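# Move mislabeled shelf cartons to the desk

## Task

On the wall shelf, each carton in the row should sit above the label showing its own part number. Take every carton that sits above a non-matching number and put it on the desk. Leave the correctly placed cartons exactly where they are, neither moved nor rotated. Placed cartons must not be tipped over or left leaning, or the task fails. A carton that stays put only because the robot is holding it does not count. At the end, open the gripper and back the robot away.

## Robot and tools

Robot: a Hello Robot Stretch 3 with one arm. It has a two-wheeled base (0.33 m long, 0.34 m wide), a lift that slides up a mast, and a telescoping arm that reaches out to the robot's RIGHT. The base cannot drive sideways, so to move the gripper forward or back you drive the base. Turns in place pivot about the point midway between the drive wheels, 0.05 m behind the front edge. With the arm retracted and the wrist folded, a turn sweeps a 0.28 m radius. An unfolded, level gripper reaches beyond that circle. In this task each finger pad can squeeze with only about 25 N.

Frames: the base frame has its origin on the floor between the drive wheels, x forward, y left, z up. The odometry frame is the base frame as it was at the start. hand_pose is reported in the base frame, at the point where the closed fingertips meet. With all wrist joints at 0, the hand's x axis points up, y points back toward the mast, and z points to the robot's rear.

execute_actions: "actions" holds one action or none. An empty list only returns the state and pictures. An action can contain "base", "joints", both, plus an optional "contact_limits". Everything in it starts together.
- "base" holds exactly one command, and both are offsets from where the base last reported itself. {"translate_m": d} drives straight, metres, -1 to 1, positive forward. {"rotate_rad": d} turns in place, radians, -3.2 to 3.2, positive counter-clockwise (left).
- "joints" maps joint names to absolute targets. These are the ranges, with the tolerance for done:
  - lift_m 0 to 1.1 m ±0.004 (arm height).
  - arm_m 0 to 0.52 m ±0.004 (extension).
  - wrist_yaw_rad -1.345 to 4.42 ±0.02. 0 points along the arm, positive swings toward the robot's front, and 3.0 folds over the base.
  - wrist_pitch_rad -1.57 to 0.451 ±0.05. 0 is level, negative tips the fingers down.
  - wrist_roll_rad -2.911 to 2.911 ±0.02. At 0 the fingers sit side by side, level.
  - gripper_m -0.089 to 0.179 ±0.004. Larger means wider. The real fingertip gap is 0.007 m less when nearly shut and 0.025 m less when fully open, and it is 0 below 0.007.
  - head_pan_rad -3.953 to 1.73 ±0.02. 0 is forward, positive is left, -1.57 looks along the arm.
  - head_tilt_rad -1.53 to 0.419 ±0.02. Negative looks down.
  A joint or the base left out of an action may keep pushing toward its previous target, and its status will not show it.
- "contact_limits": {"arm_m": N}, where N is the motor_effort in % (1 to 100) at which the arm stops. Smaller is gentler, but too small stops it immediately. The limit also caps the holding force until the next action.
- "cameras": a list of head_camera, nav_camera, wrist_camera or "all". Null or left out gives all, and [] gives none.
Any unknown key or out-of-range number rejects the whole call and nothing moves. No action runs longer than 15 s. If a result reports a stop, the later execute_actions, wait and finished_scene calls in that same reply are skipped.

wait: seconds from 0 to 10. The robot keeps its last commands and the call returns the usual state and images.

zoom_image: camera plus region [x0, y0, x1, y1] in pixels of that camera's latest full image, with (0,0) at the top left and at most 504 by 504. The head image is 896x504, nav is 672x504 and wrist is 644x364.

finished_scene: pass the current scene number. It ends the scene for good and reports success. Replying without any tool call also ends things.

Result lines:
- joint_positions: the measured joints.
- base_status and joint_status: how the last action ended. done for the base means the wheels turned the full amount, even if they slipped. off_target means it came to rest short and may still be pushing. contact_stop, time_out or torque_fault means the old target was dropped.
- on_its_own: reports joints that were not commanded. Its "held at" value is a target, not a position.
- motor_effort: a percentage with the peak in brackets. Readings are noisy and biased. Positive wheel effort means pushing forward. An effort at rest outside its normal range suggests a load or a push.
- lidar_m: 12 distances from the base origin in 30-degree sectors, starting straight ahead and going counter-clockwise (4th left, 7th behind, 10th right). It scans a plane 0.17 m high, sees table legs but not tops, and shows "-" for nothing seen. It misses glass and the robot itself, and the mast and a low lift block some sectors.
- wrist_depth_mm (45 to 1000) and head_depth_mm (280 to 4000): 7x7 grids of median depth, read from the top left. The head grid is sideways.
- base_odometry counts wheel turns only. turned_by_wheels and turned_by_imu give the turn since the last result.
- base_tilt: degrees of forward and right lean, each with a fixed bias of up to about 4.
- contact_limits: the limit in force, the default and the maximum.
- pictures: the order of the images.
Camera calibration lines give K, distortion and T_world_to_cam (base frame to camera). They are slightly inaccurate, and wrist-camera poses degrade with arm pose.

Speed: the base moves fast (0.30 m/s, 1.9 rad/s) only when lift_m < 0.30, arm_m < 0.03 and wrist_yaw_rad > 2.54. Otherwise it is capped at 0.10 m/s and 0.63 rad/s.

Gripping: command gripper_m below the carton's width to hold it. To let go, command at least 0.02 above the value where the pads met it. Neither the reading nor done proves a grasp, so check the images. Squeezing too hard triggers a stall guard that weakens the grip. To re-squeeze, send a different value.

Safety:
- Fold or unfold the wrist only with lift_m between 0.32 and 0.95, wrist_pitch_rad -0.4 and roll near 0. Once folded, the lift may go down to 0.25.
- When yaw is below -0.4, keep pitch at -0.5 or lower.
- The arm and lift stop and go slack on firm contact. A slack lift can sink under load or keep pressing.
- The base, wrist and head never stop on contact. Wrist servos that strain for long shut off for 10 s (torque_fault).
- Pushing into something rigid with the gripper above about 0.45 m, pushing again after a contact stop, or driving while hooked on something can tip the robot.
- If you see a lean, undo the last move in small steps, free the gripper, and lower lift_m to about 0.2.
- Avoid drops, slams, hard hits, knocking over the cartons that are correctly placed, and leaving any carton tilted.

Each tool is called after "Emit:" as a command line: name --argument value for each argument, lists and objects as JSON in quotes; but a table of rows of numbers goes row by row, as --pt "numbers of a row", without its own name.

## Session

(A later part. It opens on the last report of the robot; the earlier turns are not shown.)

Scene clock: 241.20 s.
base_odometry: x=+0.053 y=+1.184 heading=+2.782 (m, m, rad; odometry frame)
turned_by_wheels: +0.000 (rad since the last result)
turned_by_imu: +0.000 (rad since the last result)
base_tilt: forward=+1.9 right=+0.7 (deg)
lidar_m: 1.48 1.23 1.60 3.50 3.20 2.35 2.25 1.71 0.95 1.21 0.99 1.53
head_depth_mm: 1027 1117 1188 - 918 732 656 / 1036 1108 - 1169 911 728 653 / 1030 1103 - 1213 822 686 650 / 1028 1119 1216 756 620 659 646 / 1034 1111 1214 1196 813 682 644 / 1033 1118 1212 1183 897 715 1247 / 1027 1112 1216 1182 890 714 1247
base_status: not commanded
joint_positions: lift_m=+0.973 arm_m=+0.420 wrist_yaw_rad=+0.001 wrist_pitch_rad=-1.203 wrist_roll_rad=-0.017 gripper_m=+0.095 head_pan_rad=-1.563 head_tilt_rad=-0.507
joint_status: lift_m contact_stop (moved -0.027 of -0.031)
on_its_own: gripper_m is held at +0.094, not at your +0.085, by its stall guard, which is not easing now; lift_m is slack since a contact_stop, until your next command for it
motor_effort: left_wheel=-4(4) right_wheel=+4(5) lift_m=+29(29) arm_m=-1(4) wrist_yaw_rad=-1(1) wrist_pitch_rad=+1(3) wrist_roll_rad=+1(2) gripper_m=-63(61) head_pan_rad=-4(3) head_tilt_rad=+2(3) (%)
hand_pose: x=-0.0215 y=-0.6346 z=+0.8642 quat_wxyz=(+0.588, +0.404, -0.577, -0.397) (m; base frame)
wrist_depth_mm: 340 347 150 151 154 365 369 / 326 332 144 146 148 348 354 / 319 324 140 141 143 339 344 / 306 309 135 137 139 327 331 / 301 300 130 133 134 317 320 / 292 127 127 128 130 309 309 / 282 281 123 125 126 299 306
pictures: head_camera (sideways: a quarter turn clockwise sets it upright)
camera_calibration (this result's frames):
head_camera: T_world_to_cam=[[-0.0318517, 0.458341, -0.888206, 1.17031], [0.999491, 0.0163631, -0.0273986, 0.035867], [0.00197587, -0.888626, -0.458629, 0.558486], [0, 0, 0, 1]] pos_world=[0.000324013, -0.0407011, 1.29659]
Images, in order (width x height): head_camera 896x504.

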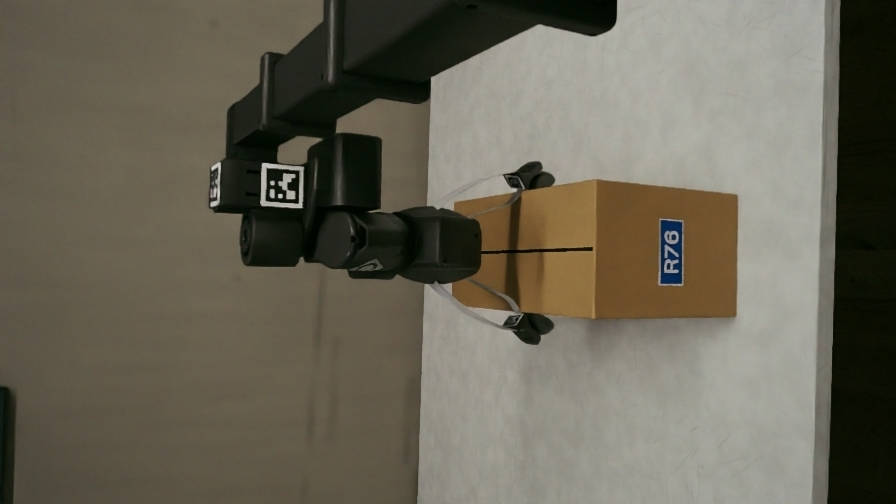

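Emit:
execute_actions --actions '[{"joints":{"gripper_m":0.16,"lift_m":0.98}}]' --cameras '[]'

Emit:
execute_actions --actions '[{"joints":{"lift_m":1.09}}]' --cameras '[]'

Emit:
execute_actions --actions '[{"joints":{"arm_m":0.0}}]' --cameras '["head_camera"]'

Emit:
execute_actions --actions '[{"base":{"rotate_rad":1.576},"joints":{"lift_m":0.9,"wrist_pitch_rad":-0.4,"gripper_m":0.04,"head_pan_rad":0}}]' --cameras '[]'

Emit:
execute_actions --actions '[{"base":{"translate_m":0.3},"joints":{"wrist_yaw_rad":3.0,"lift_m":0.6}}]' --cameras '[]'

Emit:
execute_actions --actions '[{"joints":{"lift_m":0.27}}]' --cameras '[]'

Emit:
execute_actions --actions '[{"base":{"translate_m":1.0}}]' --cameras '[]'

Emit:
execute_actions --actions '[{"base":{"translate_m":1.0}}]' --cameras '[]'

Emit:
execute_actions --actions '[{"base":{"translate_m":0.396}}]' --cameras '["head_camera"]'

Scene clock: 249.73 s.
base_odometry: x=+0.053 y=+1.184 heading=+2.782 (m, m, rad; odometry frame)
turned_by_wheels: +0.000 (rad since the last result)
turned_by_imu: -0.001 (rad since the last result)
base_tilt: forward=+2.0 right=+0.8 (deg)
lidar_m: 1.47 1.22 1.59 3.49 3.17 2.35 2.25 1.71 0.95 1.21 0.98 1.53
head_depth_mm: 1028 1120 1188 - 887 732 655 / 1030 1103 - 1212 915 729 652 / 1034 1107 - 1208 818 685 649 / 1035 1112 1212 753 619 662 647 / 1026 1110 1219 1192 810 679 645 / 1028 1112 1215 1186 889 713 1243 / 1030 1116 1214 1173 885 712 1243
base_status: not commanded
joint_positions: lift_m=+0.979 arm_m=+0.420 wrist_yaw_rad=+0.001 wrist_pitch_rad=-1.206 wrist_roll_rad=-0.017 gripper_m=+0.157 head_pan_rad=-1.563 head_tilt_rad=-0.507
joint_status: all done
motor_effort: left_wheel=-2(4) right_wheel=+2(5) lift_m=+46(47) arm_m=+0(1) wrist_yaw_rad=-1(1) wrist_pitch_rad=+2(3) wrist_roll_rad=+1(1) gripper_m=+99(100) head_pan_rad=-3(4) head_tilt_rad=+3(3) (%)
hand_pose: x=-0.0215 y=-0.6340 z=+0.8700 quat_wxyz=(+0.588, +0.405, -0.577, -0.397) (m; base frame)
wrist_depth_mm: 344 345 152 154 158 368 371 / 330 335 147 149 152 351 360 / 322 325 143 144 146 340 346 / 309 315 138 141 142 332 335 / 302 302 134 136 138 323 324 / 293 130 130 132 134 - 317 / 286 284 127 128 130 301 309
pictures: none
No camera images: the call's "cameras" was empty. Leave "cameras" out to get every camera's image.

Scene clock: 251.57 s.
base_odometry: x=+0.053 y=+1.184 heading=+2.782 (m, m, rad; odometry frame)
turned_by_wheels: +0.000 (rad since the last result)
turned_by_imu: +0.000 (rad since the last result)
base_tilt: forward=+1.9 right=+0.8 (deg)
lidar_m: 1.48 1.23 1.59 3.48 3.19 2.35 2.25 1.71 0.95 1.21 0.99 1.53
head_depth_mm: - 1130 1221 1229 916 732 655 / 1007 1124 1214 1221 910 730 651 / 1007 - 1211 1154 820 685 649 / 1019 1110 1269 1204 621 662 646 / 1029 1113 1220 1143 834 680 645 / 1031 1117 1215 1186 890 715 1246 / 1030 1116 1210 1170 889 710 1248
base_status: not commanded
joint_positions: lift_m=+1.089 arm_m=+0.420 wrist_yaw_rad=+0.001 wrist_pitch_rad=-1.206 wrist_roll_rad=-0.017 gripper_m=+0.160 head_pan_rad=-1.563 head_tilt_rad=-0.507
joint_status: all done
motor_effort: left_wheel=-2(2) right_wheel=+2(2) lift_m=+45(46) arm_m=-1(1) wrist_yaw_rad=-1(0) wrist_pitch_rad=+2(2) wrist_roll_rad=+1(2) gripper_m=+1(100) head_pan_rad=-5(5) head_tilt_rad=+3(3) (%)
hand_pose: x=-0.0215 y=-0.6340 z=+0.9800 quat_wxyz=(+0.588, +0.405, -0.577, -0.397) (m; base frame)
wrist_depth_mm: 457 467 469 474 485 494 498 / 447 450 456 462 461 479 482 / 433 436 436 262 451 461 471 / 418 424 422 251 438 446 450 / 408 411 402 245 428 436 439 / 396 403 238 237 409 - 429 / 384 385 230 230 406 408 415
pictures: none
No camera images: the call's "cameras" was empty. Leave "cameras" out to get every camera's image.

Scene clock: 255.83 s.
base_odometry: x=+0.053 y=+1.184 heading=+2.782 (m, m, rad; odometry frame)
turned_by_wheels: +0.000 (rad since the last result)
turned_by_imu: -0.001 (rad since the last result)
base_tilt: forward=+2.0 right=+0.8 (deg)
lidar_m: 1.48 1.23 1.60 3.50 3.17 2.34 2.25 1.71 0.95 1.21 0.98 1.53
head_depth_mm: 1021 - - - - - - / 1012 - - - - - - / 1005 - - - - - - / 1020 - 1240 1254 - - - / 1029 1116 1216 1199 862 688 1259 / 1021 1114 1219 1179 893 716 643 / 1030 1118 1217 1178 889 711 641
base_status: not commanded
joint_positions: lift_m=+1.089 arm_m=+0.000 wrist_yaw_rad=+0.001 wrist_pitch_rad=-1.206 wrist_roll_rad=-0.017 gripper_m=+0.160 head_pan_rad=-1.563 head_tilt_rad=-0.507
joint_status: all done
motor_effort: left_wheel=-2(2) right_wheel=+2(2) lift_m=+45(45) arm_m=-3(4) wrist_yaw_rad=-1(1) wrist_pitch_rad=+2(3) wrist_roll_rad=+1(2) gripper_m=+1(2) head_pan_rad=-6(5) head_tilt_rad=+3(3) (%)
hand_pose: x=-0.0215 y=-0.2143 z=+0.9800 quat_wxyz=(+0.588, +0.405, -0.577, -0.397) (m; base frame)
wrist_depth_mm: 463 464 473 440 485 493 500 / 458 457 462 466 472 473 486 / - - - - - - - / - - - - - - - / - - - - - - - / - - - - - - - / - - - - - - -
pictures: head_camera (sideways: a quarter turn clockwise sets it upright)
camera_calibration (this result's frames):
head_camera: T_world_to_cam=[[-0.0318518, 0.45834, -0.888206, 1.17031], [0.999491, 0.0163634, -0.0273986, 0.035867], [0.00197619, -0.888626, -0.458628, 0.558485], [0, 0, 0, 1]] pos_world=[0.000324027, -0.0407011, 1.29659]
Images, in order (width x height): head_camera 896x504.

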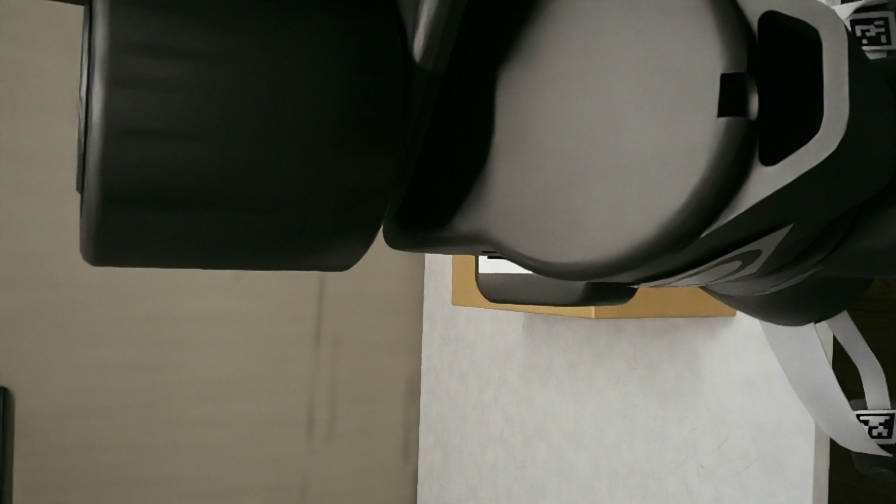

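Scene clock: 259.30 s.
base_odometry: x=+0.053 y=+1.184 heading=-1.925 (m, m, rad; odometry frame)
turned_by_wheels: +1.576 (rad since the last result)
turned_by_imu: +1.596 (rad since the last result)
base_tilt: forward=+2.0 right=+0.9 (deg)
lidar_m: 3.50 3.15 2.35 2.25 1.70 0.95 1.21 0.99 1.52 1.48 1.23 1.59
head_depth_mm: 3096 3285 3565 2794 2048 1624 1362 / 3092 3288 3558 2746 2040 1632 1347 / 3063 3342 3545 2713 2025 1631 1363 / 3048 3158 3497 2698 2011 1626 1349 / 3051 3191 3561 2685 2017 1607 1346 / 3017 3160 3532 2659 2011 1618 1333 / 3044 3317 3530 2646 2003 1610 1332
base_status: done
joint_positions: lift_m=+0.901 arm_m=+0.000 wrist_yaw_rad=+0.001 wrist_pitch_rad=-0.418 wrist_roll_rad=-0.017 gripper_m=+0.040 head_pan_rad=-0.007 head_tilt_rad=-0.507
joint_status: all done
motor_effort: left_wheel=-3(10) right_wheel=+4(6) lift_m=+13(43) arm_m=-3(3) wrist_yaw_rad=-1(1) wrist_pitch_rad=+9(10) wrist_roll_rad=+2(2) gripper_m=+0(100) head_pan_rad=+3(46) head_tilt_rad=+3(3) (%)
hand_pose: x=-0.0212 y=-0.3697 z=+0.9134 quat_wxyz=(+0.698, +0.149, -0.685, -0.145) (m; base frame)
wrist_depth_mm: - - - - - - - / - - - - - - - / - - - - - - - / - - - - - - 624 / - - - - - - 506 / - - - - - - - / - - - - - - -
pictures: none
No camera images: the call's "cameras" was empty. Leave "cameras" out to get every camera's image.

Scene clock: 263.50 s.
base_odometry: x=-0.051 y=+0.903 heading=-1.925 (m, m, rad; odometry frame)
turned_by_wheels: +0.000 (rad since the last result)
turned_by_imu: +0.000 (rad since the last result)
base_tilt: forward=+1.9 right=+0.8 (deg)
lidar_m: 3.20 3.14 2.34 2.24 2.11 1.20 1.51 1.24 1.53 1.13 1.40 1.83
head_depth_mm: 2773 3071 3302 2762 2033 1634 1361 / 2838 3040 3295 2738 2062 1632 1360 / 2753 2981 3229 2727 2028 1643 1359 / 2805 2919 3292 2697 2025 1609 1345 / 2797 2993 3258 2652 2019 1609 1337 / 2796 2927 3278 2656 1995 1611 1336 / 2796 2952 3201 2623 1983 1600 1326
base_status: done
joint_positions: lift_m=+0.601 arm_m=+0.000 wrist_yaw_rad=+2.997 wrist_pitch_rad=-0.418 wrist_roll_rad=-0.017 gripper_m=+0.040 head_pan_rad=-0.007 head_tilt_rad=-0.507
joint_status: all done
motor_effort: left_wheel=-4(4) right_wheel=+3(7) lift_m=+12(12) arm_m=-3(3) wrist_yaw_rad=+2(1) wrist_pitch_rad=+10(10) wrist_roll_rad=+1(2) gripper_m=+0(1) head_pan_rad=+3(4) head_tilt_rad=+3(3) (%)
hand_pose: x=+0.0111 y=+0.0769 z=+0.6135 quat_wxyz=(+0.196, +0.694, +0.098, +0.686) (m; base frame)
wrist_depth_mm: - - - - - - - / - - - - - - - / - - - - - - - / - - - - - - - / 972 - - - - - - / 830 848 - 866 914 895 929 / 715 727 738 760 776 767 806
pictures: none
No camera images: the call's "cameras" was empty. Leave "cameras" out to get every camera's image.

Scene clock: 267.33 s.
base_odometry: x=-0.051 y=+0.903 heading=-1.925 (m, m, rad; odometry frame)
turned_by_wheels: +0.000 (rad since the last result)
turned_by_imu: -0.001 (rad since the last result)
base_tilt: forward=+1.9 right=+0.9 (deg)
lidar_m: 3.21 3.17 2.34 2.24 2.11 1.20 1.51 1.24 1.53 1.13 1.39 1.83
head_depth_mm: 2825 3023 3312 2726 2055 1624 1368 / 2816 3009 3336 2772 2057 1644 1367 / 2810 3049 3299 2755 2035 1633 1354 / 2758 2909 3307 2682 2028 1619 1358 / 2793 2947 3280 2655 2013 1599 1345 / 2791 2911 3269 2702 2013 1607 1339 / 2816 2998 3244 2606 1984 1610 1333
base_status: not commanded
joint_positions: lift_m=+0.271 arm_m=+0.000 wrist_yaw_rad=+2.997 wrist_pitch_rad=-0.417 wrist_roll_rad=-0.017 gripper_m=+0.040 head_pan_rad=-0.007 head_tilt_rad=-0.507
joint_status: all done
motor_effort: left_wheel=-4(3) right_wheel=+4(4) lift_m=+13(13) arm_m=-3(3) wrist_yaw_rad=+2(2) wrist_pitch_rad=+9(9) wrist_roll_rad=+1(1) gripper_m=+0(1) head_pan_rad=+3(4) head_tilt_rad=+2(3) (%)
hand_pose: x=+0.0110 y=+0.0769 z=+0.2835 quat_wxyz=(+0.196, +0.694, +0.098, +0.686) (m; base frame)
wrist_depth_mm: - - - - - - - / - - - - - - - / 828 859 932 946 955 - - / 660 673 711 716 744 743 780 / 539 548 - 567 584 597 619 / 465 496 - 495 496 507 510 / - - - - 423 430 437
pictures: none
No camera images: the call's "cameras" was empty. Leave "cameras" out to get every camera's image.

Scene clock: 272.37 s.
base_odometry: x=-0.398 y=-0.035 heading=-1.925 (m, m, rad; odometry frame)
turned_by_wheels: +0.000 (rad since the last result)
turned_by_imu: +0.003 (rad since the last result)
base_tilt: forward=+1.9 right=+0.8 (deg)
lidar_m: 2.24 2.34 2.32 2.25 2.35 2.12 2.50 2.09 1.33 1.12 1.21 2.17
head_depth_mm: 1926 2096 2289 2505 2080 1634 1369 / 1931 2108 2289 2479 2035 1623 1353 / 1934 2072 2192 2458 2059 1620 1353 / 1913 2090 2036 2449 2039 1621 1352 / 1921 2064 2187 2444 2014 1620 1343 / 1926 2080 2212 2447 1996 1608 1341 / 1934 2065 2027 2441 1988 1600 1335
base_status: done
joint_positions: lift_m=+0.271 arm_m=+0.000 wrist_yaw_rad=+2.998 wrist_pitch_rad=-0.417 wrist_roll_rad=-0.017 gripper_m=+0.040 head_pan_rad=-0.007 head_tilt_rad=-0.506
joint_status: not commanded
motor_effort: left_wheel=-3(11) right_wheel=+3(12) lift_m=+13(13) arm_m=-3(3) wrist_yaw_rad=+1(2) wrist_pitch_rad=+9(9) wrist_roll_rad=+2(1) gripper_m=+0(1) head_pan_rad=+4(4) head_tilt_rad=+3(3) (%)
hand_pose: x=+0.0109 y=+0.0769 z=+0.2835 quat_wxyz=(+0.195, +0.694, +0.098, +0.686) (m; base frame)
wrist_depth_mm: - - - - - - - / - - - - - - - / 836 855 902 943 988 - - / 652 667 694 722 735 753 763 / 547 543 - 574 604 608 618 / 465 488 - 499 495 502 516 / - - - - 418 427 442
pictures: none
No camera images: the call's "cameras" was empty. Leave "cameras" out to get every camera's image.

Scene clock: 277.40 s.
base_odometry: x=-0.745 y=-0.973 heading=-1.925 (m, m, rad; odometry frame)
turned_by_wheels: +0.000 (rad since the last result)
turned_by_imu: +0.003 (rad since the last result)
base_tilt: forward=+2.0 right=+0.8 (deg)
lidar_m: 1.24 1.30 1.81 2.23 2.32 3.20 3.05 1.59 1.25 1.52 1.59 1.28
head_depth_mm: 1048 1139 1250 1368 1510 1615 1365 / 1051 1140 1242 1124 1502 1615 1356 / 1056 1143 1228 1130 1512 1623 1357 / 1058 1140 1238 1093 1515 1613 1350 / 1054 1143 1221 1114 1527 1612 1341 / 1050 1146 1245 1214 1510 1607 1340 / 1048 1142 1241 1265 1528 1578 1331
base_status: done
joint_positions: lift_m=+0.271 arm_m=+0.000 wrist_yaw_rad=+2.998 wrist_pitch_rad=-0.417 wrist_roll_rad=-0.017 gripper_m=+0.040 head_pan_rad=-0.007 head_tilt_rad=-0.506
joint_status: not commanded
motor_effort: left_wheel=-3(9) right_wheel=+4(11) lift_m=+13(13) arm_m=-3(3) wrist_yaw_rad=+2(1) wrist_pitch_rad=+9(9) wrist_roll_rad=+1(1) gripper_m=-1(1) head_pan_rad=+3(3) head_tilt_rad=+3(3) (%)
hand_pose: x=+0.0109 y=+0.0769 z=+0.2835 quat_wxyz=(+0.195, +0.694, +0.098, +0.686) (m; base frame)
wrist_depth_mm: - - - - - - - / - - - - - - - / 838 872 927 946 - - - / 655 684 701 705 733 758 779 / 538 543 - 572 598 602 617 / 461 489 - 497 499 502 511 / - - - - 418 436 440
pictures: none
No camera images: the call's "cameras" was empty. Leave "cameras" out to get every camera's image.

Scene clock: 280.33 s.
base_odometry: x=-0.883 y=-1.344 heading=-1.926 (m, m, rad; odometry frame)
turned_by_wheels: +0.000 (rad since the last result)
turned_by_imu: +0.001 (rad since the last result)
base_tilt: forward=+1.9 right=+0.7 (deg)
lidar_m: 0.85 0.89 1.24 2.22 2.32 3.16 3.50 1.89 1.46 1.53 1.18 0.88
head_depth_mm: 705 767 836 908 779 805 1286 / 711 769 838 906 770 787 1282 / 708 765 840 908 799 808 1283 / 707 769 838 897 739 787 1287 / 709 766 835 910 790 805 1282 / 708 768 837 906 740 792 1279 / 705 767 832 917 975 826 1277
base_status: done
joint_positions: lift_m=+0.271 arm_m=+0.000 wrist_yaw_rad=+2.998 wrist_pitch_rad=-0.417 wrist_roll_rad=-0.017 gripper_m=+0.040 head_pan_rad=-0.007 head_tilt_rad=-0.506
joint_status: not commanded
motor_effort: left_wheel=-3(10) right_wheel=+3(11) lift_m=+13(13) arm_m=-3(3) wrist_yaw_rad=+1(1) wrist_pitch_rad=+9(9) wrist_roll_rad=+1(1) gripper_m=+0(1) head_pan_rad=+3(4) head_tilt_rad=+3(3) (%)
hand_pose: x=+0.0109 y=+0.0769 z=+0.2835 quat_wxyz=(+0.195, +0.694, +0.098, +0.686) (m; base frame)
wrist_depth_mm: - - - - - - 854 / - - - - - - 878 / 842 865 904 930 969 - 875 / 669 664 708 725 746 746 785 / 540 555 - 574 592 620 622 / 460 499 - 507 494 496 508 / - - - - 423 436 436
pictures: head_camera (sideways: a quarter turn clockwise sets it upright)
camera_calibration (this result's frames):
head_camera: T_world_to_cam=[[-0.458033, -0.0251788, -0.888579, 1.17339], [-0.00178421, 0.999623, -0.0274057, 0.041984], [0.888934, -0.0109673, -0.457905, 0.552134], [0, 0, 0, 1]] pos_world=[0.046717, -0.00636812, 1.29663]
Images, in order (width x height): head_camera 896x504.

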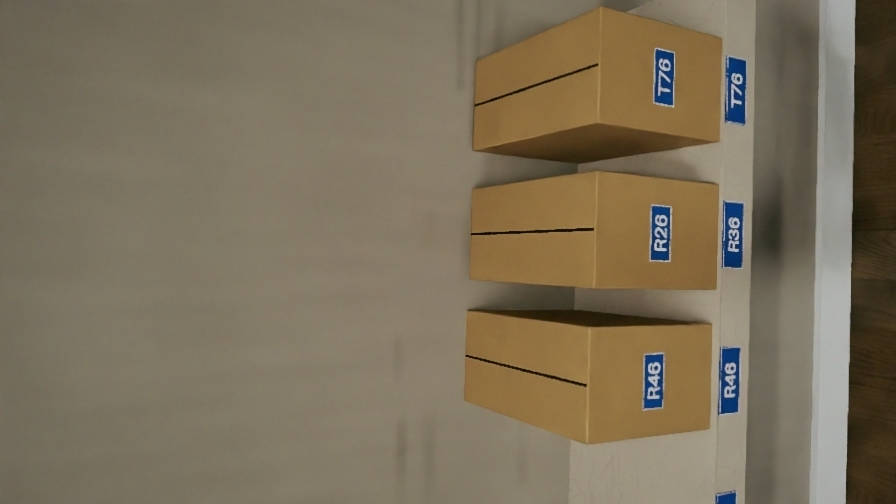

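Emit:
execute_actions --actions '[{"base":{"rotate_rad":1.567},"joints":{"lift_m":0.9,"head_pan_rad":-1.57}}]' --cameras '[]'

Emit:
execute_actions --actions '[{"joints":{"wrist_yaw_rad":0}}]' --cameras '[]'

Emit:
execute_actions --actions '[{"joints":{"lift_m":1.09,"wrist_pitch_rad":-1.2,"gripper_m":0.15}}]' --cameras '[]'

Emit:
execute_actions --actions '[{"joints":{"arm_m":0.52}}]' --cameras '[]'

Emit:
execute_actions --actions '[{"joints":{"lift_m":0.97}}]' --cameras '["head_camera","wrist_camera"]'

Scene clock: 294.33 s.
base_odometry: x=-0.883 y=-1.344 heading=-0.359 (m, m, rad; odometry frame)
turned_by_wheels: +1.567 (rad since the last result)
turned_by_imu: +1.584 (rad since the last result)
base_tilt: forward=+2.0 right=+0.9 (deg)
lidar_m: 2.22 2.31 3.17 3.47 1.91 1.47 1.53 1.19 0.88 0.85 0.89 1.24
head_depth_mm: 710 774 841 915 750 804 - / 713 770 839 911 776 800 - / 714 770 843 914 769 814 1265 / 716 773 847 904 766 801 1269 / 715 773 844 900 789 812 1268 / 717 773 844 918 751 800 1281 / 717 773 846 933 986 853 1270
base_status: done
joint_positions: lift_m=+0.899 arm_m=+0.000 wrist_yaw_rad=+2.998 wrist_pitch_rad=-0.417 wrist_roll_rad=-0.017 gripper_m=+0.040 head_pan_rad=-1.563 head_tilt_rad=-0.506
joint_status: all done
motor_effort: left_wheel=-3(14) right_wheel=+3(10) lift_m=+45(48) arm_m=-3(3) wrist_yaw_rad=+1(1) wrist_pitch_rad=+9(9) wrist_roll_rad=+2(2) gripper_m=-1(1) head_pan_rad=-5(48) head_tilt_rad=+2(3) (%)
hand_pose: x=+0.0109 y=+0.0769 z=+0.9121 quat_wxyz=(+0.195, +0.694, +0.098, +0.686) (m; base frame)
wrist_depth_mm: - - - - - - - / - - - - - - - / - - - - - - - / - - - - - - - / - - - - - - - / - - - - - - - / - - - - - - -
pictures: none
No camera images: the call's "cameras" was empty. Leave "cameras" out to get every camera's image.

Scene clock: 296.83 s.
base_odometry: x=-0.883 y=-1.344 heading=-0.359 (m, m, rad; odometry frame)
turned_by_wheels: +0.000 (rad since the last result)
turned_by_imu: +0.000 (rad since the last result)
base_tilt: forward=+2.0 right=+0.7 (deg)
lidar_m: 2.21 2.32 3.16 3.45 1.91 1.47 1.53 1.19 0.88 0.85 0.89 1.24
head_depth_mm: 712 772 838 913 750 802 - / 716 771 842 914 774 800 - / 714 769 845 913 770 807 1296 / 715 773 840 900 766 769 - / 716 775 845 908 788 801 1272 / 716 773 848 915 753 803 1275 / 717 777 846 924 985 848 1274
base_status: not commanded
joint_positions: lift_m=+0.899 arm_m=+0.000 wrist_yaw_rad=+0.003 wrist_pitch_rad=-0.417 wrist_roll_rad=-0.017 gripper_m=+0.040 head_pan_rad=-1.563 head_tilt_rad=-0.506
joint_status: all done
motor_effort: left_wheel=-3(3) right_wheel=+3(3) lift_m=+45(45) arm_m=-3(3) wrist_yaw_rad=-2(3) wrist_pitch_rad=+9(10) wrist_roll_rad=+1(1) gripper_m=-1(0) head_pan_rad=-4(4) head_tilt_rad=+3(2) (%)
hand_pose: x=-0.0208 y=-0.3697 z=+0.9121 quat_wxyz=(+0.698, +0.149, -0.685, -0.144) (m; base frame)
wrist_depth_mm: 566 555 548 550 539 547 534 / 593 603 592 595 595 577 572 / 482 646 469 522 539 627 633 / 479 635 434 439 432 436 710 / 503 526 483 500 477 750 784 / 998 947 - 925 525 868 884 / - - - - - - -
pictures: none
No camera images: the call's "cameras" was empty. Leave "cameras" out to get every camera's image.

Scene clock: 299.40 s.
base_odometry: x=-0.883 y=-1.344 heading=-0.359 (m, m, rad; odometry frame)
turned_by_wheels: +0.000 (rad since the last result)
turned_by_imu: +0.000 (rad since the last result)
base_tilt: forward=+2.1 right=+0.9 (deg)
lidar_m: 2.22 2.31 3.14 3.47 1.91 1.46 1.52 1.19 0.88 0.85 0.89 1.24
head_depth_mm: 705 - - - - - - / 701 - - - - - - / 702 - - - - - - / 707 - 861 915 - - - / 716 777 845 902 761 803 1285 / 718 777 844 914 751 805 1265 / 717 775 844 928 982 852 1276
base_status: not commanded
joint_positions: lift_m=+1.089 arm_m=+0.000 wrist_yaw_rad=+0.003 wrist_pitch_rad=-1.201 wrist_roll_rad=-0.017 gripper_m=+0.138 head_pan_rad=-1.563 head_tilt_rad=-0.506
joint_status: gripper_m off_target (ended at +0.138, target +0.150); the others done
motor_effort: left_wheel=-3(3) right_wheel=+3(3) lift_m=+45(47) arm_m=-3(3) wrist_yaw_rad=-2(2) wrist_pitch_rad=+0(10) wrist_roll_rad=+2(2) gripper_m=+100(100) head_pan_rad=-4(6) head_tilt_rad=+2(3) (%)
hand_pose: x=-0.0214 y=-0.2153 z=+0.9803 quat_wxyz=(+0.589, +0.404, -0.577, -0.396) (m; base frame)
wrist_depth_mm: - 612 584 567 569 585 873 / - - - - - - - / - - - - - - - / - - - - - - - / - - - - - - - / - - - - - - - / - - - - - - -
pictures: none
No camera images: the call's "cameras" was empty. Leave "cameras" out to get every camera's image.

Scene clock: 304.37 s.
base_odometry: x=-0.883 y=-1.344 heading=-0.359 (m, m, rad; odometry frame)
turned_by_wheels: +0.000 (rad since the last result)
turned_by_imu: -0.001 (rad since the last result)
base_tilt: forward=+2.0 right=+1.0 (deg)
lidar_m: 2.22 2.32 3.15 3.45 1.91 1.47 1.53 1.19 0.88 0.85 0.89 1.24
head_depth_mm: 693 779 840 914 752 802 1287 / 698 774 843 912 775 801 1286 / 700 793 840 914 769 815 1295 / 707 766 864 902 763 800 1282 / 715 773 845 913 789 814 1284 / 715 774 845 912 750 801 1276 / 714 776 842 927 982 856 1269
base_status: not commanded
joint_positions: lift_m=+1.089 arm_m=+0.517 wrist_yaw_rad=+0.001 wrist_pitch_rad=-1.202 wrist_roll_rad=-0.017 gripper_m=+0.150 head_pan_rad=-1.563 head_tilt_rad=-0.506
joint_status: all done
joint sent to its limit — the command would take arm_m past its upper limit, so that joint was sent only as far as its limit.
on_its_own: gripper_m moved +0.012 to your old target +0.150
motor_effort: left_wheel=-3(3) right_wheel=+3(3) lift_m=+45(46) arm_m=+4(3) wrist_yaw_rad=-1(2) wrist_pitch_rad=+0(1) wrist_roll_rad=+1(2) gripper_m=+0(100) head_pan_rad=-4(4) head_tilt_rad=+2(3) (%)
hand_pose: x=-0.0215 y=-0.7321 z=+0.9802 quat_wxyz=(+0.588, +0.404, -0.577, -0.396) (m; base frame)
wrist_depth_mm: 203 197 191 186 180 175 170 / 277 263 254 244 233 226 218 / 420 335 333 335 335 319 303 / 477 323 327 329 336 336 475 / 476 313 315 317 325 329 - / 458 301 306 307 316 - - / - 292 298 297 318 308 -
pictures: none
No camera images: the call's "cameras" was empty. Leave "cameras" out to get every camera's image.

Scene clock: 306.30 s.
base_odometry: x=-0.883 y=-1.344 heading=-0.359 (m, m, rad; odometry frame)
turned_by_wheels: +0.000 (rad since the last result)
turned_by_imu: +0.000 (rad since the last result)
base_tilt: forward=+1.9 right=+0.8 (deg)
lidar_m: 2.22 2.31 3.16 3.43 1.91 1.47 1.52 1.19 0.88 0.85 0.89 1.24
head_depth_mm: 712 772 818 - 742 803 1292 / 713 764 - 908 776 803 1296 / 713 762 863 913 767 816 1296 / 714 761 - 924 765 803 1283 / 714 776 848 914 789 813 1275 / 716 775 845 915 751 801 1273 / 716 776 846 930 983 849 1275
base_status: not commanded
joint_positions: lift_m=+0.971 arm_m=+0.517 wrist_yaw_rad=+0.001 wrist_pitch_rad=-1.202 wrist_roll_rad=-0.017 gripper_m=+0.150 head_pan_rad=-1.563 head_tilt_rad=-0.506
joint_status: all done
motor_effort: left_wheel=-3(3) right_wheel=+3(3) lift_m=+12(43) arm_m=+4(4) wrist_yaw_rad=-1(1) wrist_pitch_rad=+1(1) wrist_roll_rad=+2(1) gripper_m=+2(1) head_pan_rad=-5(5) head_tilt_rad=+2(2) (%)
hand_pose: x=-0.0215 y=-0.7321 z=+0.8618 quat_wxyz=(+0.588, +0.404, -0.577, -0.396) (m; base frame)
wrist_depth_mm: 204 197 191 185 179 175 170 / 214 215 222 219 222 225 218 / 207 208 219 214 218 251 223 / 201 202 229 207 211 246 216 / 194 197 239 202 204 223 209 / 189 189 253 196 197 - 202 / 183 185 225 189 192 243 197
pictures: head_camera (sideways: a quarter turn clockwise sets it upright), wrist_camera
camera_calibration (this result's frames):
head_camera: T_world_to_cam=[[-0.0318432, 0.457618, -0.888579, 1.17079], [0.999491, 0.0163343, -0.0274057, 0.0358762], [0.00197299, -0.888999, -0.457905, 0.557544], [0, 0, 0, 1]] pos_world=[0.000323784, -0.0407054, 1.29663]
wrist_camera: T_world_to_cam=[[-0.998491, -0.0245253, 0.0491333, -0.0849227], [-0.0335712, 0.980679, -0.192723, 0.911306], [-0.0434574, -0.194082, -0.980022, 0.866546], [0, 0, 0, 1]] pos_world=[-0.0165431, -0.7276, 1.02904]
Images, in order (width x height): head_camera 896x504, wrist_camera 644x364.

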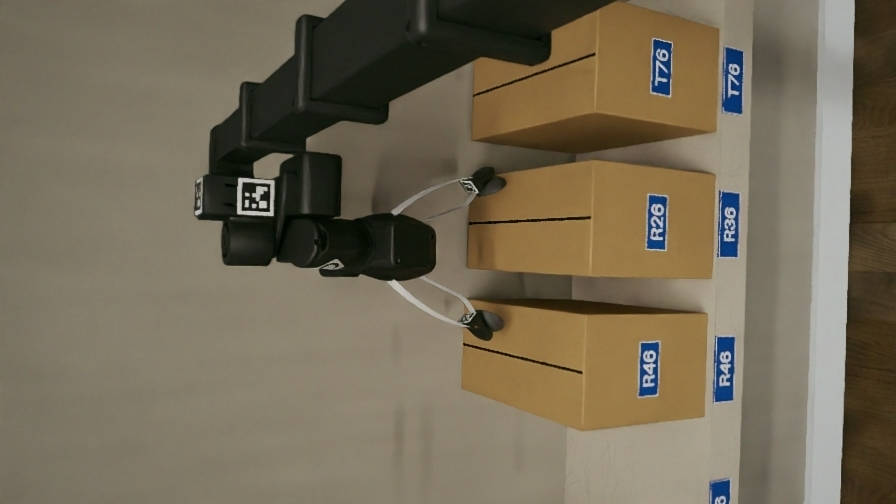

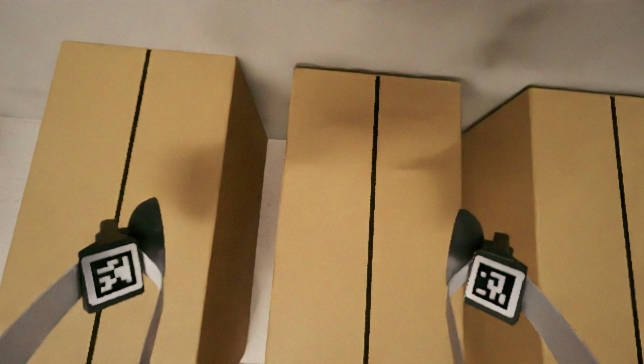

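Emit:
execute_actions --actions '[{"base":{"translate_m":-0.039}}]' --cameras '["wrist_camera"]'

Scene clock: 311.30 s.
base_odometry: x=-0.919 y=-1.330 heading=-0.359 (m, m, rad; odometry frame)
turned_by_wheels: +0.000 (rad since the last result)
turned_by_imu: -0.001 (rad since the last result)
base_tilt: forward=+2.0 right=+0.8 (deg)
lidar_m: 2.26 2.36 3.23 3.46 1.91 1.43 1.49 1.19 0.88 0.85 0.89 1.24
head_depth_mm: 712 774 817 - 806 824 1290 / 712 764 - 912 743 794 1277 / 710 758 864 904 845 814 1282 / 713 766 - 908 743 795 1283 / 714 772 844 910 821 811 1282 / 714 775 843 905 750 799 1275 / 713 776 843 928 935 827 1277
base_status: done
joint_positions: lift_m=+0.971 arm_m=+0.517 wrist_yaw_rad=+0.001 wrist_pitch_rad=-1.202 wrist_roll_rad=-0.017 gripper_m=+0.150 head_pan_rad=-1.563 head_tilt_rad=-0.506
joint_status: not commanded
motor_effort: left_wheel=-3(8) right_wheel=+3(5) lift_m=+12(12) arm_m=+3(3) wrist_yaw_rad=+0(1) wrist_pitch_rad=+1(0) wrist_roll_rad=+1(1) gripper_m=+1(1) head_pan_rad=-4(4) head_tilt_rad=+3(3) (%)
hand_pose: x=-0.0215 y=-0.7321 z=+0.8618 quat_wxyz=(+0.588, +0.404, -0.577, -0.396) (m; base frame)
wrist_depth_mm: 201 197 190 185 179 174 169 / 212 216 225 220 222 224 216 / 206 208 215 214 257 221 222 / 199 203 208 206 248 212 215 / 195 216 199 201 244 207 209 / 189 224 193 195 231 - 203 / 182 191 188 189 248 194 198
pictures: wrist_camera
camera_calibration (this result's frames):
wrist_camera: T_world_to_cam=[[-0.998491, -0.0245253, 0.0491333, -0.0849227], [-0.0335712, 0.980679, -0.192723, 0.911306], [-0.0434574, -0.194082, -0.980022, 0.866546], [0, 0, 0, 1]] pos_world=[-0.0165431, -0.7276, 1.02904]
Images, in order (width x height): wrist_camera 644x364.

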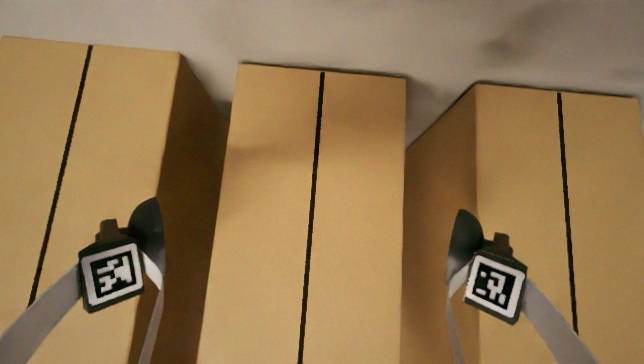

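Emit:
execute_actions --actions '[{"joints":{"lift_m":0.93}}]' --cameras '["wrist_camera"]'

Scene clock: 314.73 s.
base_odometry: x=-0.919 y=-1.330 heading=-0.359 (m, m, rad; odometry frame)
turned_by_wheels: +0.000 (rad since the last result)
turned_by_imu: -0.001 (rad since the last result)
base_tilt: forward=+2.1 right=+0.9 (deg)
lidar_m: 2.26 2.36 3.23 3.47 1.91 1.43 1.49 1.19 0.88 0.85 0.89 1.23
head_depth_mm: 710 773 839 - - 813 1278 / 714 771 821 906 745 794 1284 / 713 773 - 911 840 815 1286 / 711 772 833 895 743 794 1291 / 714 773 844 913 805 812 1275 / 714 773 844 899 751 798 1275 / 715 776 846 932 938 825 1274
base_status: not commanded
joint_positions: lift_m=+0.931 arm_m=+0.517 wrist_yaw_rad=+0.001 wrist_pitch_rad=-1.202 wrist_roll_rad=-0.017 gripper_m=+0.150 head_pan_rad=-1.563 head_tilt_rad=-0.506
joint_status: all done
motor_effort: left_wheel=-2(3) right_wheel=+3(3) lift_m=+13(12) arm_m=+4(4) wrist_yaw_rad=-1(1) wrist_pitch_rad=+1(0) wrist_roll_rad=+2(1) gripper_m=+1(1) head_pan_rad=-4(4) head_tilt_rad=+2(4) (%)
hand_pose: x=-0.0215 y=-0.7321 z=+0.8217 quat_wxyz=(+0.588, +0.404, -0.577, -0.396) (m; base frame)
wrist_depth_mm: 177 180 180 181 178 173 170 / 171 175 177 177 182 189 186 / 165 176 171 172 175 185 179 / 161 179 164 166 170 181 174 / 156 214 160 161 165 167 168 / - 223 155 157 160 - 163 / 148 177 150 152 156 178 158
pictures: wrist_camera
camera_calibration (this result's frames):
wrist_camera: T_world_to_cam=[[-0.998491, -0.0245253, 0.0491333, -0.0829569], [-0.0335712, 0.980679, -0.192723, 0.903596], [-0.0434574, -0.194082, -0.980022, 0.827335], [0, 0, 0, 1]] pos_world=[-0.0165431, -0.727601, 0.989027]
Images, in order (width x height): wrist_camera 644x364.

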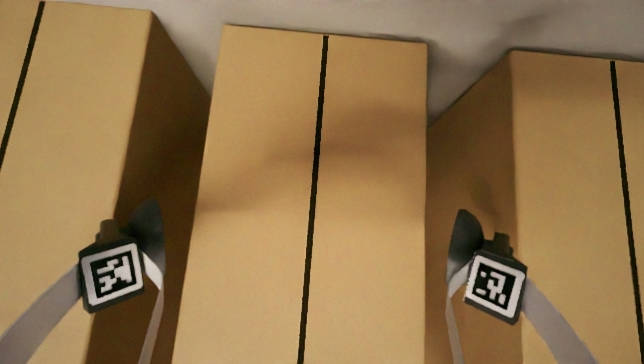

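Matches the earlier good view.

Emit:
execute_actions --actions '[{"joints":{"lift_m":0.9}}]' --cameras '["wrist_camera"]'

Emit:
execute_actions --actions '[{"joints":{"gripper_m":0.09}}]' --cameras '[]'

Emit:
execute_actions --actions '[{"joints":{"lift_m":0.95}}]' --cameras '["head_camera","wrist_camera"]'

Scene clock: 322.83 s.
base_odometry: x=-0.919 y=-1.330 heading=-0.359 (m, m, rad; odometry frame)
turned_by_wheels: +0.000 (rad since the last result)
turned_by_imu: -0.010 (rad since the last result)
base_tilt: forward=+2.0 right=+0.9 (deg)
lidar_m: 2.26 2.35 3.20 3.47 1.90 1.43 1.49 1.20 0.88 0.85 0.88 1.22
head_depth_mm: 713 772 841 - - 814 1285 / 713 772 820 908 744 793 1283 / 711 773 - 910 799 816 1287 / 711 772 833 894 743 793 1280 / 715 774 842 908 788 810 1272 / 714 773 843 897 749 797 1278 / 712 772 842 924 906 818 1277
base_status: not commanded
joint_positions: lift_m=+0.922 arm_m=+0.517 wrist_yaw_rad=+0.001 wrist_pitch_rad=-1.203 wrist_roll_rad=-0.011 gripper_m=+0.150 head_pan_rad=-1.563 head_tilt_rad=-0.505
joint_status: lift_m contact_stop (moved -0.008 of -0.031)
on_its_own: lift_m is slack since a contact_stop, until your next command for it (your +0.900 is given up)
motor_effort: left_wheel=+0(19) right_wheel=+0(35) lift_m=+29(30) arm_m=+2(3) wrist_yaw_rad=-1(1) wrist_pitch_rad=+1(2) wrist_roll_rad=-3(4) gripper_m=+1(9) head_pan_rad=-4(4) head_tilt_rad=+3(3) (%)
hand_pose: x=-0.0215 y=-0.7321 z=+0.8132 quat_wxyz=(+0.587, +0.403, -0.579, -0.398) (m; base frame)
wrist_depth_mm: 168 176 172 173 174 177 172 / 162 187 167 168 172 176 175 / 158 190 162 163 166 171 170 / 153 193 156 158 161 168 164 / 149 160 151 152 156 158 159 / - 187 147 149 151 - 154 / 146 175 143 144 146 169 150
pictures: wrist_camera
camera_calibration (this result's frames):
wrist_camera: T_world_to_cam=[[-0.998725, -0.0186561, 0.0469116, -0.0764506], [-0.0273508, 0.980982, -0.192163, 0.901803], [-0.0424344, -0.193201, -0.980241, 0.819838], [0, 0, 0, 1]] pos_world=[-0.0168987, -0.727685, 0.980518]
Images, in order (width x height): wrist_camera 644x364.

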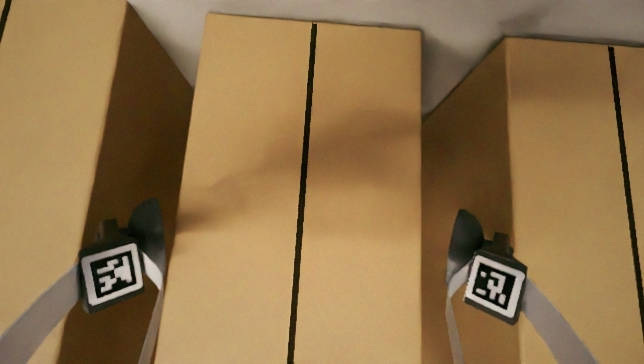

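not run: a stop came earlier in this reply.

not run: a stop came earlier in this reply.

Emit:
execute_actions --actions '[{"joints":{"lift_m":0.945}}]' --cameras '[]'

Emit:
execute_actions --actions '[{"base":{"translate_m":-0.004}}]' --cameras '["head_camera","wrist_camera"]'

Scene clock: 331.20 s.
base_odometry: x=-0.919 y=-1.330 heading=-0.359 (m, m, rad; odometry frame)
turned_by_wheels: +0.000 (rad since the last result)
turned_by_imu: -0.001 (rad since the last result)
base_tilt: forward=+2.0 right=+1.0 (deg)
lidar_m: 2.26 2.36 3.18 3.45 1.90 1.44 1.49 1.20 0.88 0.85 0.88 1.23
head_depth_mm: 711 773 834 - - 822 1291 / 713 773 - 906 746 795 1291 / 715 765 - 913 802 818 1287 / 714 771 844 898 741 794 1288 / 712 773 839 907 791 811 1274 / 714 772 844 899 748 798 1282 / 714 773 842 924 906 816 1271
base_status: not commanded
joint_positions: lift_m=+0.944 arm_m=+0.517 wrist_yaw_rad=+0.001 wrist_pitch_rad=-1.203 wrist_roll_rad=-0.011 gripper_m=+0.150 head_pan_rad=-1.563 head_tilt_rad=-0.505
joint_status: all done
motor_effort: left_wheel=+1(1) right_wheel=+0(0) lift_m=+45(47) arm_m=+2(3) wrist_yaw_rad=-1(1) wrist_pitch_rad=+1(1) wrist_roll_rad=-3(3) gripper_m=+1(1) head_pan_rad=-4(4) head_tilt_rad=+3(2) (%)
hand_pose: x=-0.0215 y=-0.7321 z=+0.8352 quat_wxyz=(+0.587, +0.403, -0.579, -0.398) (m; base frame)
wrist_depth_mm: 190 190 190 185 180 176 173 / 186 189 191 193 207 199 200 / 179 190 184 186 237 193 194 / 174 194 178 179 230 186 187 / 169 233 173 175 226 180 180 / - 237 169 169 216 - 176 / 160 191 163 164 199 170 171
pictures: none
No camera images: the call's "cameras" was empty. Leave "cameras" out to get every camera's image.

Scene clock: 331.83 s.
base_odometry: x=-0.923 y=-1.329 heading=-0.359 (m, m, rad; odometry frame)
turned_by_wheels: +0.000 (rad since the last result)
turned_by_imu: +0.000 (rad since the last result)
base_tilt: forward=+1.9 right=+0.9 (deg)
lidar_m: 2.26 2.35 3.20 3.50 1.90 1.43 1.48 1.20 0.89 0.85 0.89 1.23
head_depth_mm: 713 774 830 - - 827 1294 / 713 775 - 910 746 792 1290 / 714 762 - 914 817 820 1291 / 714 774 845 896 739 794 1291 / 713 772 841 905 817 815 1277 / 711 772 841 898 748 796 1274 / 714 771 842 926 816 816 1267
base_status: done
joint_positions: lift_m=+0.944 arm_m=+0.517 wrist_yaw_rad=+0.001 wrist_pitch_rad=-1.203 wrist_roll_rad=-0.011 gripper_m=+0.150 head_pan_rad=-1.563 head_tilt_rad=-0.505
joint_status: not commanded
motor_effort: left_wheel=+0(5) right_wheel=+0(6) lift_m=+45(45) arm_m=+3(2) wrist_yaw_rad=-1(1) wrist_pitch_rad=+1(1) wrist_roll_rad=-2(3) gripper_m=+1(1) head_pan_rad=-4(4) head_tilt_rad=+3(2) (%)
hand_pose: x=-0.0215 y=-0.7321 z=+0.8352 quat_wxyz=(+0.587, +0.403, -0.579, -0.398) (m; base frame)
wrist_depth_mm: 189 191 188 184 180 176 173 / 185 194 192 192 209 198 200 / 179 198 185 186 227 191 194 / 173 200 178 180 222 186 187 / 170 240 172 174 238 180 181 / - 210 168 169 232 - 175 / 160 196 163 164 236 170 171
pictures: head_camera (sideways: a quarter turn clockwise sets it upright), wrist_camera
camera_calibration (this result's frames):
head_camera: T_world_to_cam=[[-0.0318343, 0.457123, -0.888833, 1.17113], [0.999491, 0.0163077, -0.0274105, 0.0358826], [0.00196487, -0.889254, -0.45741, 0.5569], [0, 0, 0, 1]] pos_world=[0.000323345, -0.0407082, 1.29665]
wrist_camera: T_world_to_cam=[[-0.998725, -0.0186562, 0.0469116, -0.0774814], [-0.0273509, 0.980982, -0.192163, 0.906025], [-0.0424344, -0.193201, -0.980241, 0.841376], [0, 0, 0, 1]] pos_world=[-0.0168987, -0.727685, 1.00249]
Images, in order (width x height): head_camera 896x504, wrist_camera 644x364.

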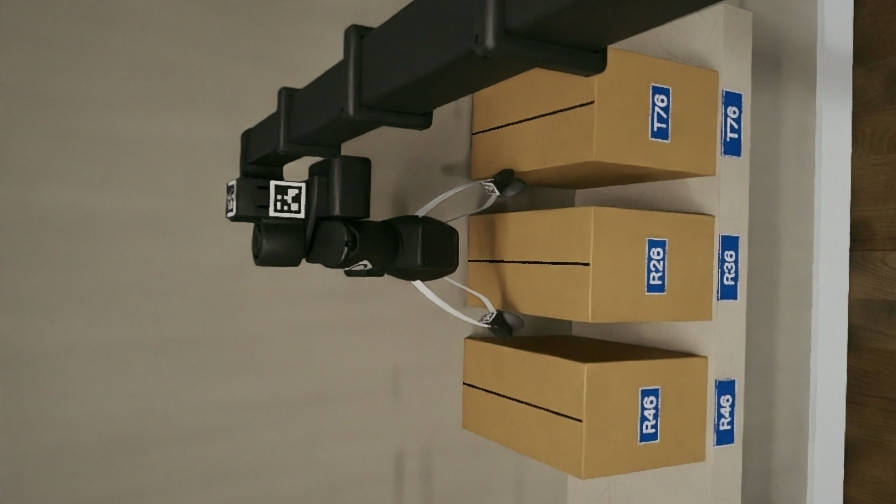

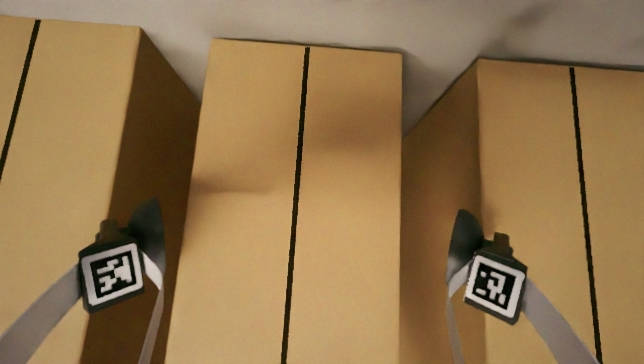

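Emit:
execute_actions --actions '[{"base":{"translate_m":0.012},"joints":{"gripper_m":0.153}}]' --cameras '[]'

Emit:
execute_actions --actions '[{"joints":{"lift_m":0.93}}]' --cameras '["head_camera","wrist_camera"]'

Scene clock: 338.10 s.
base_odometry: x=-0.912 y=-1.333 heading=-0.359 (m, m, rad; odometry frame)
turned_by_wheels: +0.000 (rad since the last result)
turned_by_imu: -0.001 (rad since the last result)
base_tilt: forward=+1.9 right=+0.9 (deg)
lidar_m: 2.25 2.34 3.17 3.46 1.90 1.44 1.50 1.19 0.88 0.85 0.89 1.22
head_depth_mm: 712 775 829 - - 815 1288 / 712 772 - 908 746 796 1284 / 714 766 - 902 841 815 1286 / 712 773 843 898 742 791 1296 / 714 773 847 909 822 812 1277 / 712 776 842 897 751 798 1283 / 714 774 842 925 930 817 1266
base_status: done
joint_positions: lift_m=+0.944 arm_m=+0.517 wrist_yaw_rad=+0.001 wrist_pitch_rad=-1.203 wrist_roll_rad=-0.011 gripper_m=+0.153 head_pan_rad=-1.563 head_tilt_rad=-0.505
joint_status: all done
motor_effort: left_wheel=+0(6) right_wheel=+1(6) lift_m=+45(45) arm_m=+2(2) wrist_yaw_rad=-1(1) wrist_pitch_rad=+1(1) wrist_roll_rad=-3(2) gripper_m=+0(71) head_pan_rad=-5(4) head_tilt_rad=+2(2) (%)
hand_pose: x=-0.0215 y=-0.7321 z=+0.8352 quat_wxyz=(+0.587, +0.403, -0.579, -0.398) (m; base frame)
wrist_depth_mm: 189 191 189 184 180 176 173 / 185 188 193 192 197 202 200 / 180 183 186 187 190 194 193 / 174 179 179 181 185 187 187 / 169 217 174 175 179 180 181 / - 219 168 169 171 - 176 / 160 188 163 165 167 177 171
pictures: none
No camera images: the call's "cameras" was empty. Leave "cameras" out to get every camera's image.

Scene clock: 338.93 s.
base_odometry: x=-0.912 y=-1.333 heading=-0.359 (m, m, rad; odometry frame)
turned_by_wheels: +0.000 (rad since the last result)
turned_by_imu: +0.000 (rad since the last result)
base_tilt: forward=+2.0 right=+0.9 (deg)
lidar_m: 2.25 2.34 3.17 3.46 1.90 1.44 1.50 1.20 0.88 0.85 0.89 1.23
head_depth_mm: 714 771 841 - - 819 1288 / 713 771 823 908 743 792 1290 / 712 771 - 912 834 818 1293 / 714 770 833 896 742 795 1289 / 713 770 842 912 821 813 1288 / 712 775 843 903 749 800 1278 / 713 773 844 923 938 816 1270
base_status: not commanded
joint_positions: lift_m=+0.931 arm_m=+0.517 wrist_yaw_rad=+0.001 wrist_pitch_rad=-1.203 wrist_roll_rad=-0.011 gripper_m=+0.153 head_pan_rad=-1.563 head_tilt_rad=-0.505
joint_status: all done
motor_effort: left_wheel=+0(0) right_wheel=+0(0) lift_m=+13(42) arm_m=+2(3) wrist_yaw_rad=-1(1) wrist_pitch_rad=+1(1) wrist_roll_rad=-3(2) gripper_m=+3(1) head_pan_rad=-4(4) head_tilt_rad=+3(3) (%)
hand_pose: x=-0.0215 y=-0.7321 z=+0.8217 quat_wxyz=(+0.587, +0.403, -0.579, -0.398) (m; base frame)
wrist_depth_mm: 177 178 180 181 179 175 173 / 171 175 178 178 182 189 185 / 166 176 171 171 174 184 179 / 161 178 165 166 170 182 173 / 156 216 160 161 164 168 167 / - 218 154 156 159 - 163 / 147 188 151 152 154 177 159
pictures: head_camera (sideways: a quarter turn clockwise sets it upright), wrist_camera
camera_calibration (this result's frames):
head_camera: T_world_to_cam=[[-0.0318343, 0.457124, -0.888833, 1.17112], [0.999491, 0.0163079, -0.0274105, 0.0358826], [0.00196497, -0.889254, -0.45741, 0.5569], [0, 0, 0, 1]] pos_world=[0.00032335, -0.0407082, 1.29665]
wrist_camera: T_world_to_cam=[[-0.998725, -0.0186561, 0.0469116, -0.0768487], [-0.0273509, 0.980982, -0.192163, 0.903433], [-0.0424344, -0.193201, -0.980241, 0.828154], [0, 0, 0, 1]] pos_world=[-0.0168987, -0.727685, 0.989002]
Images, in order (width x height): head_camera 896x504, wrist_camera 644x364.

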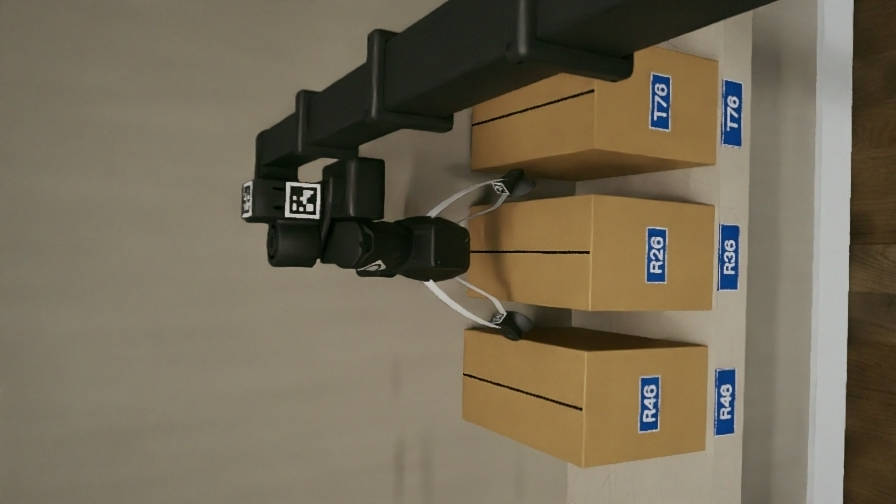

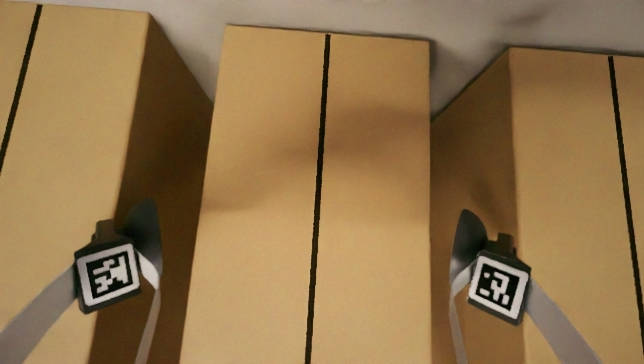

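Emit:
execute_actions --actions '[{"joints":{"gripper_m":0.149,"lift_m":0.915}}]' --cameras '["wrist_camera"]'

Emit:
execute_actions --actions '[{"joints":{"lift_m":0.9}}]' --cameras '["wrist_camera","head_camera"]'

Scene clock: 346.33 s.
base_odometry: x=-0.912 y=-1.333 heading=-0.359 (m, m, rad; odometry frame)
turned_by_wheels: +0.000 (rad since the last result)
turned_by_imu: -0.009 (rad since the last result)
base_tilt: forward=+1.9 right=+0.8 (deg)
lidar_m: 2.25 2.34 3.15 3.47 1.89 1.44 1.49 1.20 0.89 0.85 0.89 1.21
head_depth_mm: 716 772 844 - - 816 1302 / 713 775 822 912 746 796 1291 / 714 772 - 915 803 818 1285 / 711 773 835 892 744 794 1287 / 716 773 840 905 787 812 1284 / 712 771 842 902 746 794 1276 / 710 772 843 919 908 813 1263
base_status: not commanded
joint_positions: lift_m=+0.923 arm_m=+0.517 wrist_yaw_rad=+0.001 wrist_pitch_rad=-1.203 wrist_roll_rad=-0.009 gripper_m=+0.149 head_pan_rad=-1.563 head_tilt_rad=-0.505
joint_status: lift_m contact_stop (moved -0.008 of -0.016); the others done
on_its_own: lift_m is slack since a contact_stop, until your next command for it (your +0.915 is given up)
motor_effort: left_wheel=+0(22) right_wheel=+0(37) lift_m=+29(30) arm_m=+2(2) wrist_yaw_rad=-1(1) wrist_pitch_rad=+1(3) wrist_roll_rad=-4(6) gripper_m=-1(88) head_pan_rad=-5(5) head_tilt_rad=+3(2) (%)
hand_pose: x=-0.0215 y=-0.7321 z=+0.8135 quat_wxyz=(+0.586, +0.402, -0.580, -0.398) (m; base frame)
wrist_depth_mm: 169 175 173 173 174 178 175 / 163 186 167 169 173 176 176 / 158 190 162 163 167 171 171 / 153 192 157 157 161 168 165 / 149 175 151 153 155 159 159 / - 179 147 149 151 - 154 / 144 174 143 144 147 166 151
pictures: wrist_camera
camera_calibration (this result's frames):
wrist_camera: T_world_to_cam=[[-0.998798, -0.0165667, 0.0461299, -0.0743035], [-0.0251515, 0.981021, -0.192263, 0.90206], [-0.0420692, -0.193192, -0.980259, 0.820113], [0, 0, 0, 1]] pos_world=[-0.0170244, -0.727732, 0.980783]
Images, in order (width x height): wrist_camera 644x364.

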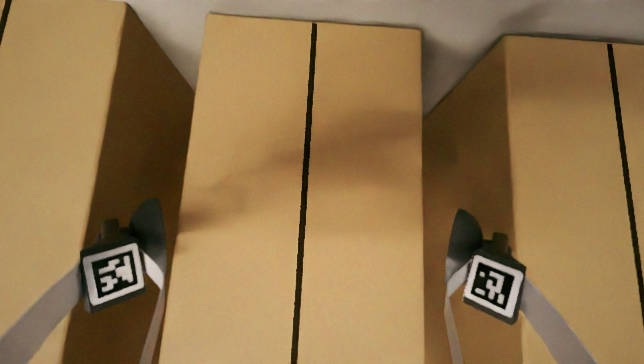

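not run: a stop came earlier in this reply.


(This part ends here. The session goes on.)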